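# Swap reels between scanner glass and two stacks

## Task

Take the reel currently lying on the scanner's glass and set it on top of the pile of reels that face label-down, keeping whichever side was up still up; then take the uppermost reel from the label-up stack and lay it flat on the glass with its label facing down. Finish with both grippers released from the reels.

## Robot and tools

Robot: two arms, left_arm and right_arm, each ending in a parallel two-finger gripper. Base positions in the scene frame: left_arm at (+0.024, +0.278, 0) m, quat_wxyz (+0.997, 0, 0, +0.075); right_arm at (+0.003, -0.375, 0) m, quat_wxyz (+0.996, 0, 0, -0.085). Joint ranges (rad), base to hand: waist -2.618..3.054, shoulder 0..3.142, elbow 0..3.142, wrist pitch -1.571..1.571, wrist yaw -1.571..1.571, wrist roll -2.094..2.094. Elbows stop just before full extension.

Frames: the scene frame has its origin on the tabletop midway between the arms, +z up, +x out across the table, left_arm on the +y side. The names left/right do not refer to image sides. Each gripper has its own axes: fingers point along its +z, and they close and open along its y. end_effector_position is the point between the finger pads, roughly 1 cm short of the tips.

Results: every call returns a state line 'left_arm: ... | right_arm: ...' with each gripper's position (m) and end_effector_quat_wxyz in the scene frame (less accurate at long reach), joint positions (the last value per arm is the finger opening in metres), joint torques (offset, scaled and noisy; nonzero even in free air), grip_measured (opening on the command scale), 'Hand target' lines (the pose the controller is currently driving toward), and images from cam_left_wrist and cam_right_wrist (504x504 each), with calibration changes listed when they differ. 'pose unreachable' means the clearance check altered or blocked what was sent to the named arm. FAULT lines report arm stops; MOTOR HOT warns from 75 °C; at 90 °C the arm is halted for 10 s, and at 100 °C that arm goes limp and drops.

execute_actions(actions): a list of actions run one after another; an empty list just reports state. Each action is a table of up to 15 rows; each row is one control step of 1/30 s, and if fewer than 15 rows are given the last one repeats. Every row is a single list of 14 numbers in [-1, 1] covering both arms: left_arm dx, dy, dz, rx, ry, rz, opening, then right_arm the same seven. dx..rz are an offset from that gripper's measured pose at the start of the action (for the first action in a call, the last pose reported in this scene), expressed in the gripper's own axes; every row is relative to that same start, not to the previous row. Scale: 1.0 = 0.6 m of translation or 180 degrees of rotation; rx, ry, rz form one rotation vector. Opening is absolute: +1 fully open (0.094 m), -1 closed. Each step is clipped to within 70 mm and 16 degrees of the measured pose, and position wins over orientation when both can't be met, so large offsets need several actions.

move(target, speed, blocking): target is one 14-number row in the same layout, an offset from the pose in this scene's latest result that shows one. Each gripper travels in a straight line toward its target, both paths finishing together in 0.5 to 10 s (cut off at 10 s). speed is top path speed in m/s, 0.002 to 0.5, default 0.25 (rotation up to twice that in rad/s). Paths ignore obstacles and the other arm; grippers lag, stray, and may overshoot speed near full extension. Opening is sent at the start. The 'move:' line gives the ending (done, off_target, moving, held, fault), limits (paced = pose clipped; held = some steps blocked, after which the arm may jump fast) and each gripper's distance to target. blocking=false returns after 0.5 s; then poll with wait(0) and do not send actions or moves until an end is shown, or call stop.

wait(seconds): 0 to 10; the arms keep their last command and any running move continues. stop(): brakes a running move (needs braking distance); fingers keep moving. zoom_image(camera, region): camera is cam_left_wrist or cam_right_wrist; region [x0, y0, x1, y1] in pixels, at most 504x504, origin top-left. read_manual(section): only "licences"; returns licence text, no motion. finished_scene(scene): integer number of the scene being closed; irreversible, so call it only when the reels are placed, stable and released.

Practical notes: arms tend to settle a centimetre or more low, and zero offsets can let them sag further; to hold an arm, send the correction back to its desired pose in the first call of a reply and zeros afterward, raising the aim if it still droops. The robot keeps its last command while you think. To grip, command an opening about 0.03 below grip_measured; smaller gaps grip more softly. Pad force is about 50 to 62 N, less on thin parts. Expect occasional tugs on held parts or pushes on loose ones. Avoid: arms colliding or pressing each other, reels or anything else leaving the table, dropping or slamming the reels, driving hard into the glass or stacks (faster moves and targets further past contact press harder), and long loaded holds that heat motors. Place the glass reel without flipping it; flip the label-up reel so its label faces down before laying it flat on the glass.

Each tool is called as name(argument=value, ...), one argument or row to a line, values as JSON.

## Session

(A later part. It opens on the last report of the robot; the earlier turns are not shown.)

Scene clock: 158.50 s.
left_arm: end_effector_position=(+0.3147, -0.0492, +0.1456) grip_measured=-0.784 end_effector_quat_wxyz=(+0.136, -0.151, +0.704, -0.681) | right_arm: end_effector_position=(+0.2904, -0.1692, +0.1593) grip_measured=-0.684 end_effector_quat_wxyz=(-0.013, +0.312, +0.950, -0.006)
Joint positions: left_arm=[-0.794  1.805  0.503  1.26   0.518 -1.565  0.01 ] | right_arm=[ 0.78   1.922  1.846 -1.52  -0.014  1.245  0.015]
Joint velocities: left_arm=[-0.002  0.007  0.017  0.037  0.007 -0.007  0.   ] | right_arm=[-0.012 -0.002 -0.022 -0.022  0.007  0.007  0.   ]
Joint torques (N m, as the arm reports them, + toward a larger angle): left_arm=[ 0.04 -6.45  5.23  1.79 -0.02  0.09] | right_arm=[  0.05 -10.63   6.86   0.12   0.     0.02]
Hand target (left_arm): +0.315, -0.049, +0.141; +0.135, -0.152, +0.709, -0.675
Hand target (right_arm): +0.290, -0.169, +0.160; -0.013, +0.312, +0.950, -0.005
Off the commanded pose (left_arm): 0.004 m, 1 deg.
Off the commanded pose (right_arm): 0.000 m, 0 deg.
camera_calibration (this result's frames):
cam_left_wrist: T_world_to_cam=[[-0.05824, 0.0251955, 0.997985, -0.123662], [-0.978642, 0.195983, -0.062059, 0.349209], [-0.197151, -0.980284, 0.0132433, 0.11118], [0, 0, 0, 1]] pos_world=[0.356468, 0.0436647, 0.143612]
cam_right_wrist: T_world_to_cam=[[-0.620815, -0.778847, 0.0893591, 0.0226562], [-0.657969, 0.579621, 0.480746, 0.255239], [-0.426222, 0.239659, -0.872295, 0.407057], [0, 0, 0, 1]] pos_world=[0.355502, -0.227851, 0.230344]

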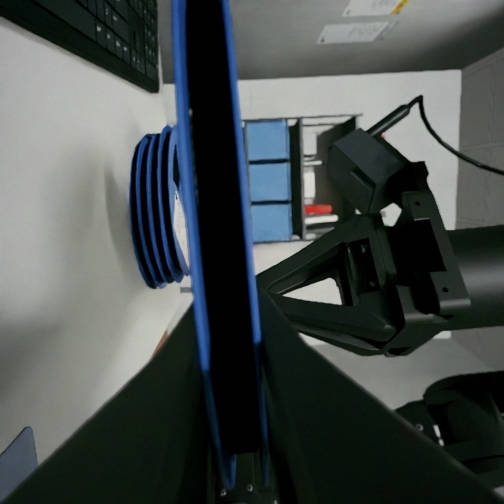

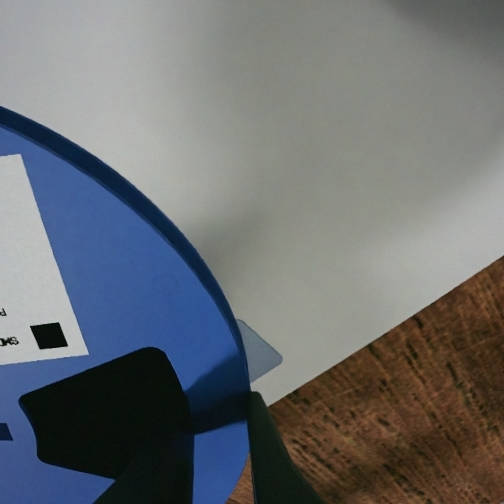

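execute_actions(
  actions=[
    [[0,0,0,0,0,0,-0.9,0,0,0,0,0,0,-0.3]],
    [[0,-0.01,0,0,0,0,-0.9,0,0,-0.08,0,0,0,-0.3]],
  ],
)

move(
  target=[0,-0.02,0,0,0,0,-0.9,-0.2,-0.28,0,0,0,0,0.5],
)

move(
  target=[0,-0.12,0,0,0,0,-0.9,0,0,0,0,0,0,0.5],
  speed=0.1,
)

move(
  target=[0,0,0,0,0,0.5,-0.9,0,0,0,0,0,0,0.5],
  speed=0.35,
)

move(
  target=[0,0,0,0,0,0.5,-0.9,0,0,0,0,0,0,0.5],
  speed=0.35,
)

Scene clock: 170.43 s.
left_arm: end_effector_position=(+0.3136, -0.0484, +0.1285) grip_measured=-0.785 end_effector_quat_wxyz=(+0.118, -0.169, +0.723, -0.660) | right_arm: end_effector_position=(+0.2929, -0.1674, +0.1967) grip_measured=-0.301 end_effector_quat_wxyz=(+0.016, +0.312, +0.949, +0.034)
Joint positions: left_arm=[-0.794  1.806  0.503  1.185  0.518 -1.565  0.01 ] | right_arm=[ 0.78   1.866  1.921 -1.552 -0.014  1.245  0.033]
Joint velocities: left_arm=[-0.002  0.012 -0.012 -0.037  0.066  0.051  0.   ] | right_arm=[-0.007  0.012 -0.012 -0.095  0.007 -0.066 -0.   ]
Joint torques (N m, as the arm reports them, + toward a larger angle): left_arm=[ 0.   -8.69  5.83  2.22 -0.01 -0.02] | right_arm=[ -0.13 -11.31   8.83   0.18   0.     0.02]
Hand target (left_arm): +0.315, -0.049, +0.146; +0.130, -0.157, +0.710, -0.674
Hand target (right_arm): +0.292, -0.169, +0.207; +0.022, +0.312, +0.949, +0.041
Off the commanded pose (left_arm): 0.018 m, 3 deg.
Off the commanded pose (right_arm): 0.011 m, 6 deg.
joint sent to its limit (right arm) — the command would take joint 4 (wrist pitch) past its lower limit, so that joint was sent only as far as its limit.
camera_calibration (this result's frames):
cam_left_wrist: T_world_to_cam=[[0.00250909, -0.0199286, 0.999798, -0.128157], [-0.98034, 0.197214, 0.00639125, 0.338733], [-0.197302, -0.980158, -0.019042, 0.116187], [0, 0, 0, 1]] pos_world=[0.355318, 0.0445248, 0.128179]
cam_right_wrist: T_world_to_cam=[[-0.62422, -0.781231, -0.00530318, 0.0414112], [-0.695991, 0.553003, 0.458022, 0.249033], [-0.354888, 0.289597, -0.888925, 0.431055], [0, 0, 0, 1]] pos_world=[0.352151, -0.230197, 0.269333]

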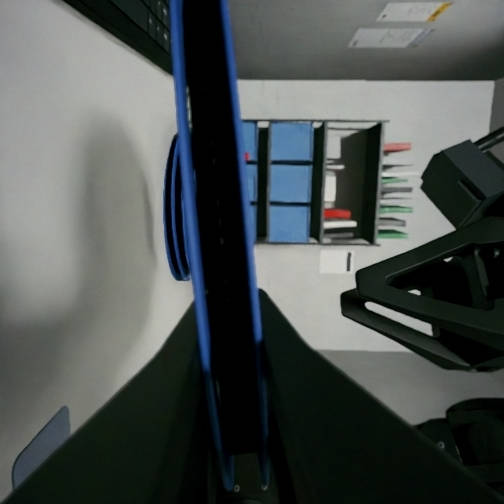

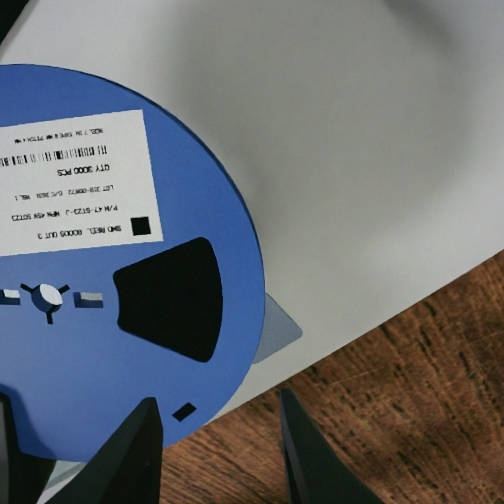

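Scene clock: 171.93 s.
left_arm: end_effector_position=(+0.3112, -0.0465, +0.1188) grip_measured=-0.784 end_effector_quat_wxyz=(+0.102, -0.183, +0.738, -0.641) | right_arm: end_effector_position=(+0.2933, -0.3754, +0.1806) grip_measured=+0.499 end_effector_quat_wxyz=(+0.004, +0.316, +0.949, +0.022)
Joint positions: left_arm=[-0.794  1.782  0.503  1.097  0.518 -1.565  0.01 ] | right_arm=[ 0.138  1.638  1.584 -1.498 -0.04   0.612  0.07 ]
Joint velocities: left_arm=[-0.007 -0.002  0.007 -0.007 -0.007  0.037 -0.002] | right_arm=[ 0.002  0.012 -0.002 -0.066 -0.037 -0.037 -0.001]
Joint torques (N m, as the arm reports them, + toward a larger angle): left_arm=[-0.02 -8.72  6.84  2.2   0.02 -0.03] | right_arm=[  0.06 -10.43   5.77   0.3   -0.04  -0.04]
Hand target (left_arm): +0.314, -0.049, +0.140; +0.118, -0.169, +0.723, -0.660
Hand target (right_arm): +0.291, -0.374, +0.186; +0.018, +0.311, +0.950, +0.029
Off the commanded pose (left_arm): 0.022 m, 4 deg.
Off the commanded pose (right_arm): 0.006 m, 2 deg.
move: off_target (left_arm)
camera_calibration (this result's frames):
cam_left_wrist: T_world_to_cam=[[0.0534172, -0.058088, 0.996881, -0.135689], [-0.978549, 0.195872, 0.0638483, 0.328557], [-0.19897, -0.978908, -0.046379, 0.121157], [0, 0, 0, 1]] pos_world=[0.352864, 0.0463647, 0.119907]
cam_right_wrist: T_world_to_cam=[[-0.629865, -0.776286, 0.0254913, -0.122974], [-0.676947, 0.564762, 0.472003, 0.368003], [-0.380806, 0.280042, -0.881228, 0.479754], [0, 0, 0, 1]] pos_world=[0.354355, -0.437648, 0.252209]

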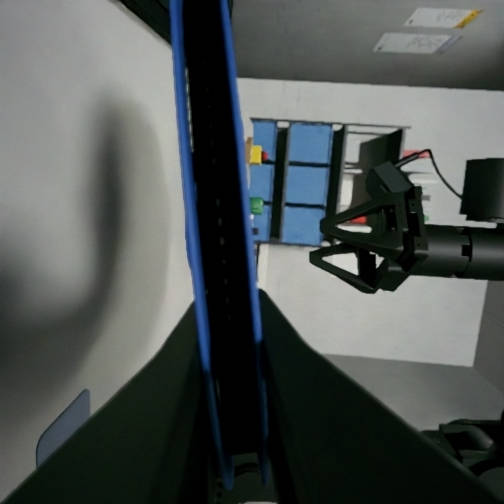

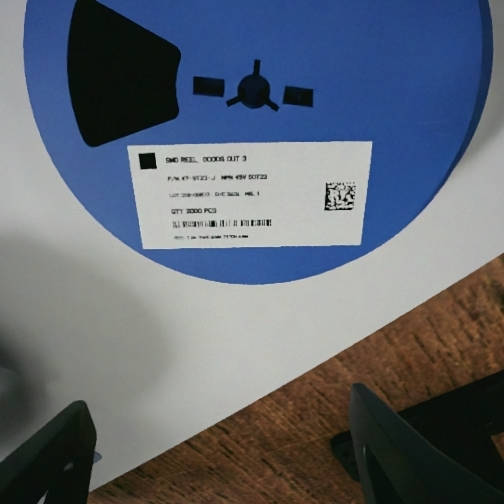

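Scene clock: 173.27 s.
left_arm: end_effector_position=(+0.3153, -0.0496, +0.1625) grip_measured=-0.784 end_effector_quat_wxyz=(+0.084, -0.200, +0.755, -0.619) | right_arm: end_effector_position=(+0.2933, -0.3754, +0.1806) grip_measured=+0.499 end_effector_quat_wxyz=(+0.004, +0.316, +0.949, +0.022)
Joint positions: left_arm=[-0.794  1.569  0.627  0.687  0.518 -1.565  0.01 ] | right_arm=[ 0.138  1.638  1.584 -1.498 -0.04   0.612  0.07 ]
Joint velocities: left_arm=[-0.012 -0.007 -0.012 -0.022  0.051  0.007  0.   ] | right_arm=[ 0.007  0.007  0.002 -0.007 -0.007  0.007 -0.001]
Joint torques (N m, as the arm reports them, + toward a larger angle): left_arm=[-0.15 -7.97 10.06  2.17  0.02 -0.03] | right_arm=[ 0.03 -7.53  6.97  0.2  -0.02  0.01]
Hand target (left_arm): +0.319, -0.053, +0.190; +0.102, -0.183, +0.738, -0.641
Hand target (right_arm): +0.293, -0.375, +0.181; +0.004, +0.316, +0.949, +0.022
Off the commanded pose (left_arm): 0.028 m, 4 deg.
Off the commanded pose (right_arm): 0.000 m, 0 deg.
move: off_target (left_arm)
camera_calibration (this result's frames):
cam_left_wrist: T_world_to_cam=[[0.112829, -0.102622, 0.988301, -0.199227], [-0.972719, 0.191502, 0.130935, 0.317483], [-0.202699, -0.976113, -0.078215, 0.127452], [0, 0, 0, 1]] pos_world=[0.357135, 0.0431634, 0.165295]
cam_right_wrist: T_world_to_cam=[[-0.629865, -0.776286, 0.0254913, -0.122974], [-0.676947, 0.564762, 0.472003, 0.368003], [-0.380806, 0.280042, -0.881228, 0.479754], [0, 0, 0, 1]] pos_world=[0.354355, -0.437648, 0.252209]

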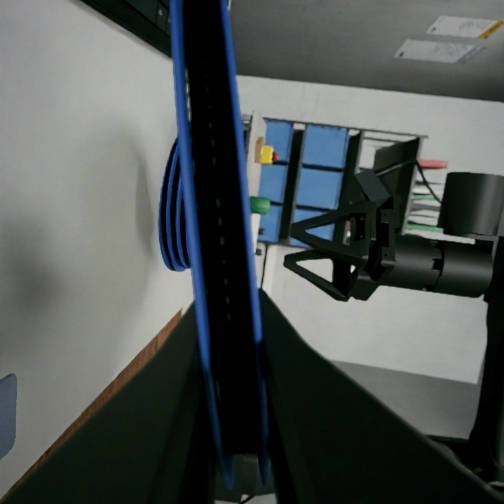

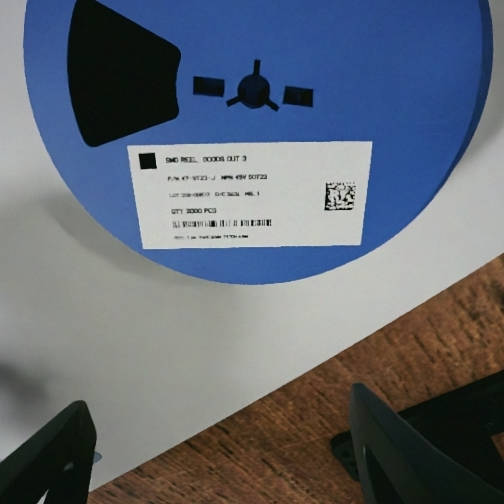

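Scene clock: 176.17 s.
left_arm: end_effector_position=(+0.3144, -0.0490, +0.1585) grip_measured=-0.784 end_effector_quat_wxyz=(+0.488, +0.388, +0.684, -0.380) | right_arm: end_effector_position=(+0.2933, -0.3754, +0.1806) grip_measured=+0.499 end_effector_quat_wxyz=(+0.004, +0.316, +0.949, +0.022)
Joint positions: left_arm=[-0.794  1.569  0.627  0.668  0.518 -0.007  0.01 ] | right_arm=[ 0.138  1.638  1.584 -1.498 -0.04   0.612  0.07 ]
Joint velocities: left_arm=[-0.007 -0.012  0.007  0.022  0.081  0.007 -0.   ] | right_arm=[-0.017 -0.012 -0.007  0.022  0.051  0.066  0.   ]
Joint torques (N m, as the arm reports them, + toward a larger angle): left_arm=[ 0.03 -5.87  7.03  2.17  0.04  0.08] | right_arm=[ 0.02 -7.48  6.96  0.19 -0.03  0.  ]
Hand target (left_arm): +0.315, -0.050, +0.163; +0.497, +0.392, +0.675, -0.378
Hand target (right_arm): +0.293, -0.375, +0.181; +0.004, +0.316, +0.949, +0.022
Off the commanded pose (left_arm): 0.004 m, 2 deg.
Off the commanded pose (right_arm): 0.000 m, 0 deg.
move: done
camera_calibration (this result's frames):
cam_left_wrist: T_world_to_cam=[[-0.940242, -0.324274, 0.103877, 0.265362], [-0.307682, 0.678424, -0.667137, 0.258206], [0.145863, -0.659232, -0.737657, 0.138005], [0, 0, 0, 1]] pos_world=[0.30882, 0.00185419, 0.246495]
cam_right_wrist: T_world_to_cam=[[-0.629865, -0.776286, 0.0254913, -0.122974], [-0.676947, 0.564762, 0.472003, 0.368003], [-0.380806, 0.280042, -0.881228, 0.479754], [0, 0, 0, 1]] pos_world=[0.354355, -0.437648, 0.252209]

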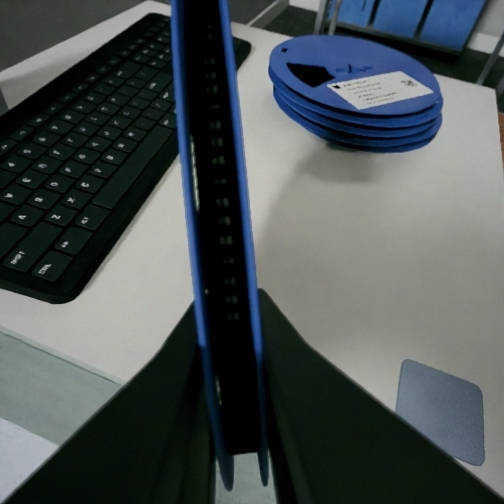

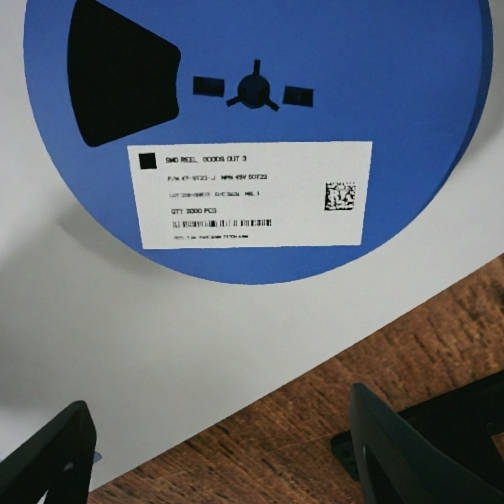

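Scene clock: 179.03 s.
left_arm: end_effector_position=(+0.3137, -0.0483, +0.1550) grip_measured=-0.783 end_effector_quat_wxyz=(+0.609, +0.760, +0.217, +0.070) | right_arm: end_effector_position=(+0.2933, -0.3754, +0.1806) grip_measured=+0.499 end_effector_quat_wxyz=(+0.004, +0.316, +0.949, +0.022)
Joint positions: left_arm=[-0.794  1.569  0.627  0.652  0.518  1.554  0.01 ] | right_arm=[ 0.138  1.638  1.584 -1.498 -0.04   0.612  0.07 ]
Joint velocities: left_arm=[-0.012 -0.022 -0.002  0.022 -0.066  0.007 -0.   ] | right_arm=[-0.007  0.002  0.007 -0.037  0.007  0.037  0.   ]
Joint torques (N m, as the arm reports them, + toward a larger angle): left_arm=[ 0.03 -5.88  7.04  2.13  0.06  0.02] | right_arm=[ 0.02 -7.52  6.97  0.2  -0.03  0.03]
Hand target (left_arm): +0.314, -0.049, +0.158; +0.613, +0.758, +0.209, +0.076
Hand target (right_arm): +0.293, -0.375, +0.181; +0.004, +0.316, +0.949, +0.022
Off the commanded pose (left_arm): 0.004 m, 1 deg.
Off the commanded pose (right_arm): 0.000 m, 0 deg.
move: done
camera_calibration (this result's frames):
cam_left_wrist: T_world_to_cam=[[-0.221597, 0.262675, -0.939094, 0.229792], [0.548236, 0.829983, 0.102789, -0.125314], [0.806432, -0.492067, -0.327929, -0.126701], [0, 0, 0, 1]] pos_world=[0.221799, -0.0186974, 0.187128]
cam_right_wrist: T_world_to_cam=[[-0.629865, -0.776286, 0.0254913, -0.122974], [-0.676947, 0.564762, 0.472003, 0.368003], [-0.380806, 0.280042, -0.881228, 0.479754], [0, 0, 0, 1]] pos_world=[0.354355, -0.437648, 0.252209]

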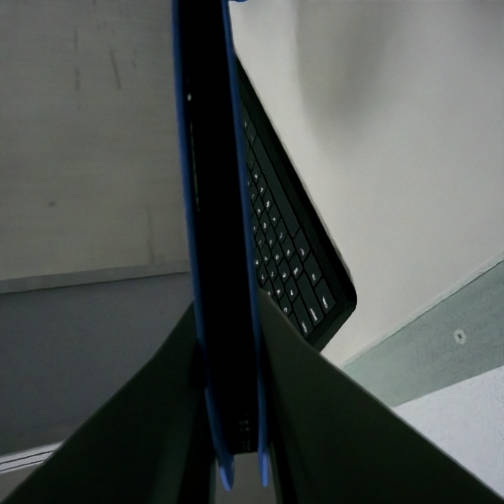

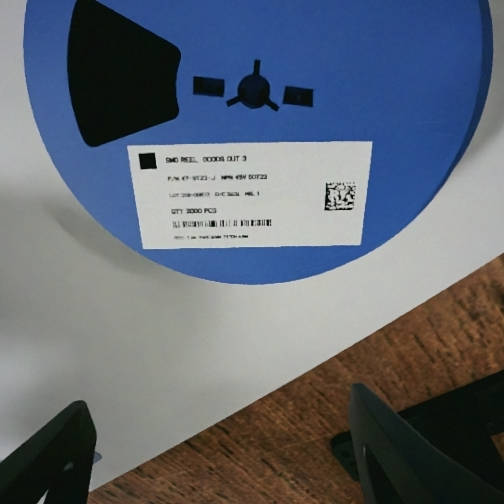

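move(
  target=[0.213,-0.14,-0.305,0,0,0,-0.9,0,0,0,0,0,0,0.5],
  speed=0.12,
)

move(
  target=[0.01,-0.055,0,0,0,0,-0.9,0,0,0,0,0,0,0.5],
  speed=0.03,
)

Scene clock: 191.03 s.
left_arm: end_effector_position=(+0.3374, +0.1837, +0.0934) grip_measured=-0.783 end_effector_quat_wxyz=(+0.619, +0.734, +0.267, +0.088) | right_arm: end_effector_position=(+0.2933, -0.3754, +0.1806) grip_measured=+0.499 end_effector_quat_wxyz=(+0.004, +0.316, +0.949, +0.022)
Joint positions: left_arm=[0.094 1.634 0.464 0.424 1.242 2.081 0.01 ] | right_arm=[ 0.138  1.638  1.584 -1.498 -0.04   0.612  0.07 ]
Joint velocities: left_arm=[-0.002 -0.017  0.007 -0.081  0.051 -0.051  0.   ] | right_arm=[-0.002  0.002  0.002  0.007 -0.022 -0.037 -0.   ]
Joint torques (N m, as the arm reports them, + toward a larger angle): left_arm=[ 0.39 -4.58  7.1   1.53  0.72  0.04] | right_arm=[ 0.05 -7.52  6.99  0.2  -0.02  0.01]
Hand target (left_arm): +0.339, +0.183, +0.103; +0.633, +0.729, +0.244, +0.091
Hand target (right_arm): +0.293, -0.375, +0.181; +0.004, +0.316, +0.949, +0.022
Off the commanded pose (left_arm): 0.007 m, 7 deg.
Off the commanded pose (right_arm): 0.000 m, 0 deg.
joint sent to its limit (left arm) — the command would take joint 6 (wrist roll) past its upper limit, so that joint was sent only as far as its limit.
move: off_target (left_arm)
camera_calibration (this result's frames):
cam_left_wrist: T_world_to_cam=[[-0.270079, 0.191852, -0.943531, 0.14609], [0.455892, 0.888619, 0.050191, -0.299189], [0.848068, -0.416593, -0.327461, -0.0798157], [0, 0, 0, 1]] pos_world=[0.243543, 0.204587, 0.12672]
cam_right_wrist: T_world_to_cam=[[-0.629865, -0.776286, 0.0254913, -0.122974], [-0.676947, 0.564762, 0.472003, 0.368003], [-0.380806, 0.280042, -0.881228, 0.479754], [0, 0, 0, 1]] pos_world=[0.354355, -0.437648, 0.252209]

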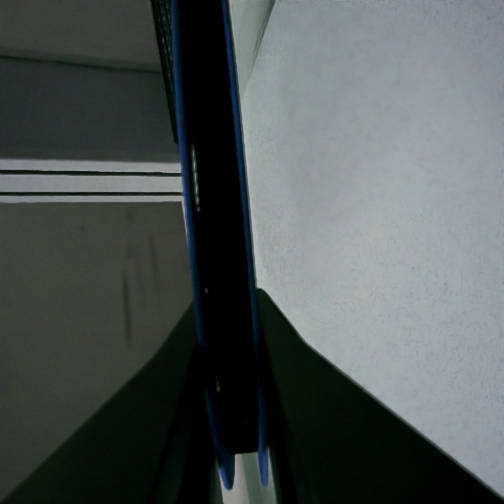

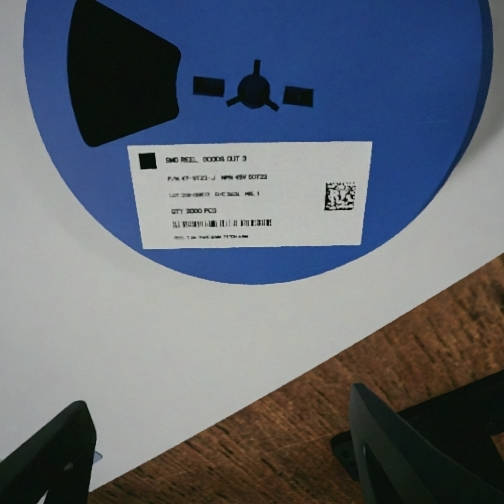

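Scene clock: 192.40 s.
left_arm: end_effector_position=(+0.3394, +0.1886, +0.0702) grip_measured=-0.784 end_effector_quat_wxyz=(+0.626, +0.730, +0.253, +0.104) | right_arm: end_effector_position=(+0.2933, -0.3754, +0.1806) grip_measured=+0.499 end_effector_quat_wxyz=(+0.004, +0.316, +0.949, +0.022)
Joint positions: left_arm=[0.114 1.783 0.432 0.641 1.268 2.088 0.01 ] | right_arm=[ 0.138  1.638  1.584 -1.498 -0.04   0.612  0.07 ]
Joint velocities: left_arm=[-0.002 -0.002  0.007 -0.007  0.051 -0.007  0.   ] | right_arm=[ 0.002 -0.007  0.002 -0.037  0.007 -0.037 -0.   ]
Joint torques (N m, as the arm reports them, + toward a larger angle): left_arm=[ 0.6  -4.35  2.44  1.28  0.26 -0.02] | right_arm=[ 0.03 -7.51  7.    0.2  -0.04  0.02]
Hand target (left_arm): +0.334, +0.190, +0.061; +0.622, +0.728, +0.271, +0.092
Hand target (right_arm): +0.293, -0.375, +0.181; +0.004, +0.316, +0.949, +0.022
Off the commanded pose (left_arm): 0.011 m, 3 deg.
Off the commanded pose (right_arm): 0.000 m, 0 deg.
joint sent to its limit (left arm) — the command would take joint 6 (wrist roll) past its upper limit, so that joint was sent only as far as its limit.
move: off_target (left_arm)
camera_calibration (this result's frames):
cam_left_wrist: T_world_to_cam=[[-0.227786, 0.188029, -0.955384, 0.110968], [0.453699, 0.888654, 0.0667238, -0.303745], [0.861551, -0.418258, -0.287731, -0.09411], [0, 0, 0, 1]] pos_world=[0.244167, 0.209697, 0.0992061]
cam_right_wrist: T_world_to_cam=[[-0.629865, -0.776286, 0.0254913, -0.122974], [-0.676947, 0.564762, 0.472003, 0.368003], [-0.380806, 0.280042, -0.881228, 0.479754], [0, 0, 0, 1]] pos_world=[0.354355, -0.437648, 0.252209]

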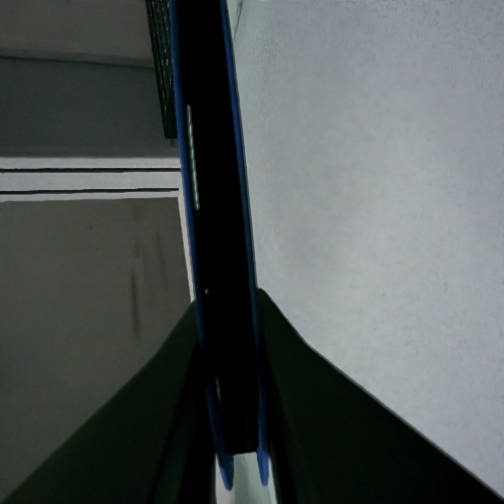

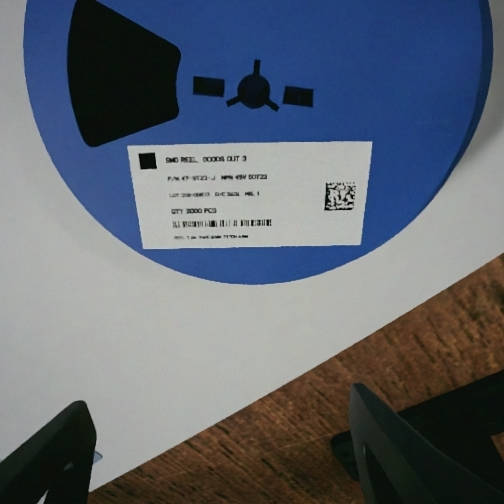

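move(
  target=[0,-0.025,0.0,0,0,0,-0.9,0,0,0,0,0,0,0.5],
  speed=0.03,
)

execute_actions(
  actions=[
    [[0,0,0,0,0,0,-0.7,0,0,0,0,0,0,0.5]],
    [[0,0,0,0,0,0,-0.4,0,0,0,0,0,0,0.5]],
    [[0,0,-0.12,0,0,0,-0.3,0,0,0,0,0,0,0.5]],
    [[0,0.03,-0.14,0,0,0,-0.3,0,0,0,0,0,0,0.5]],
  ],
)

Scene clock: 202.17 s.
left_arm: end_effector_position=(+0.3441, +0.1893, +0.0693) grip_measured=-0.784 end_effector_quat_wxyz=(+0.630, +0.731, +0.230, +0.125) | right_arm: end_effector_position=(+0.2933, -0.3754, +0.1806) grip_measured=+0.499 end_effector_quat_wxyz=(+0.004, +0.316, +0.949, +0.022)
Joint positions: left_arm=[0.114 1.831 0.432 0.753 1.278 2.088 0.01 ] | right_arm=[ 0.138  1.638  1.584 -1.498 -0.04   0.612  0.07 ]
Joint velocities: left_arm=[-0.002  0.022  0.007  0.022 -0.007  0.022 -0.001] | right_arm=[-0.007 -0.022 -0.002  0.007 -0.007 -0.051  0.001]
Joint torques (N m, as the arm reports them, + toward a larger angle): left_arm=[ 0.61 -3.77  1.77  1.24  0.25 -0.02] | right_arm=[ 0.02 -7.5   6.97  0.19 -0.02  0.02]
Hand target (left_arm): +0.336, +0.190, +0.056; +0.627, +0.729, +0.254, +0.105
Hand target (right_arm): +0.293, -0.375, +0.181; +0.004, +0.316, +0.949, +0.022
Off the commanded pose (left_arm): 0.016 m, 4 deg.
Off the commanded pose (right_arm): 0.000 m, 0 deg.
joint sent to its limit (left arm) — the command would take joint 6 (wrist roll) past its upper limit, so that joint was sent only as far as its limit.
move: off_target (left_arm)
camera_calibration (this result's frames):
cam_left_wrist: T_world_to_cam=[[-0.165762, 0.199392, -0.965798, 0.0882413], [0.455697, 0.884004, 0.104293, -0.308786], [0.874564, -0.422824, -0.237397, -0.105169], [0, 0, 0, 1]] pos_world=[0.247317, 0.210905, 0.0924608]
cam_right_wrist: T_world_to_cam=[[-0.629865, -0.776286, 0.0254913, -0.122974], [-0.676947, 0.564762, 0.472003, 0.368003], [-0.380806, 0.280042, -0.881228, 0.479754], [0, 0, 0, 1]] pos_world=[0.354355, -0.437648, 0.252209]

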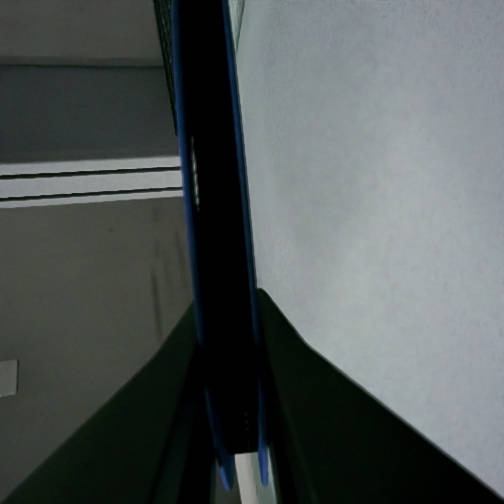

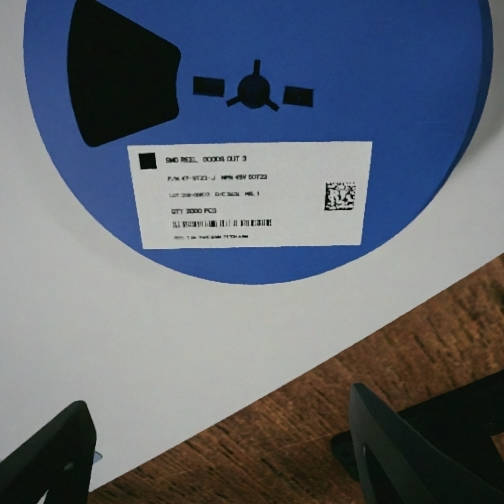

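Scene clock: 204.17 s.
left_arm: end_effector_position=(+0.2758, +0.3259, +0.1069) grip_measured=-0.302 end_effector_quat_wxyz=(+0.636, +0.620, +0.342, +0.307) | right_arm: end_effector_position=(+0.2933, -0.3754, +0.1806) grip_measured=+0.499 end_effector_quat_wxyz=(+0.004, +0.316, +0.949, +0.022)
Joint positions: left_arm=[0.799 1.641 0.183 0.887 1.566 2.088 0.033] | right_arm=[ 0.138  1.638  1.584 -1.498 -0.04   0.612  0.07 ]
Joint velocities: left_arm=[ 0.012 -0.012  0.007 -0.037 -0.007 -0.037  0.001] | right_arm=[-0.007  0.007 -0.012 -0.037  0.007 -0.11   0.   ]
Joint torques (N m, as the arm reports them, + toward a larger angle): left_arm=[ 0.63 -4.97  1.72  1.05  0.43 -0.02] | right_arm=[ 0.03 -7.49  6.97  0.2  -0.02  0.03]
Hand target (left_arm): +0.270, +0.321, +0.108; +0.644, +0.614, +0.344, +0.299
Hand target (right_arm): +0.293, -0.375, +0.181; +0.004, +0.316, +0.949, +0.022
Off the commanded pose (left_arm): 0.007 m, 18 deg; orientation clipped at the last step of the last action.
Off the commanded pose (right_arm): 0.000 m, 0 deg.
joint sent to its limit (left arm) — the command would take joint 5 (wrist yaw) past its upper limit and joint 6 (wrist roll) past its upper limit, so those joints were sent only as far as their limits.
camera_calibration (this result's frames):
cam_left_wrist: T_world_to_cam=[[-0.0664608, 0.0537087, -0.996342, 0.109341], [0.0145095, 0.998497, 0.052857, -0.31255], [0.997684, -0.0109435, -0.0671401, -0.165167], [0, 0, 0, 1]] pos_world=[0.176586, 0.3044, 0.114372]
cam_right_wrist: T_world_to_cam=[[-0.629865, -0.776286, 0.0254913, -0.122974], [-0.676947, 0.564762, 0.472003, 0.368003], [-0.380806, 0.280042, -0.881228, 0.479754], [0, 0, 0, 1]] pos_world=[0.354355, -0.437648, 0.252209]

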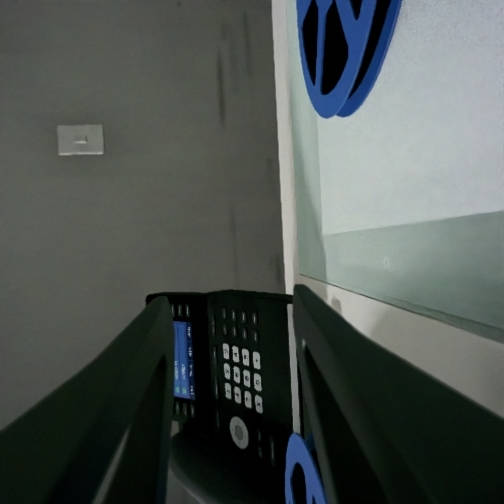

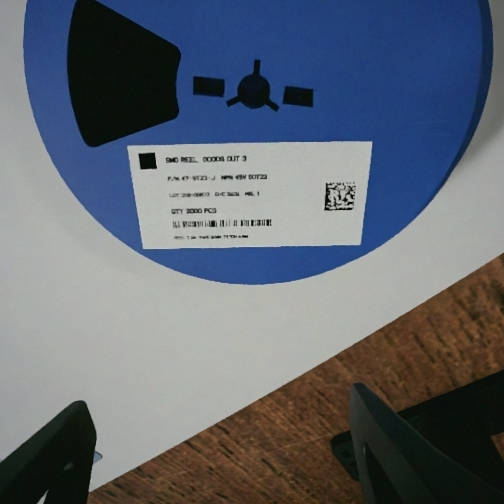

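finished_scene(
  scene=2,
)

The scene is finished: the task was done.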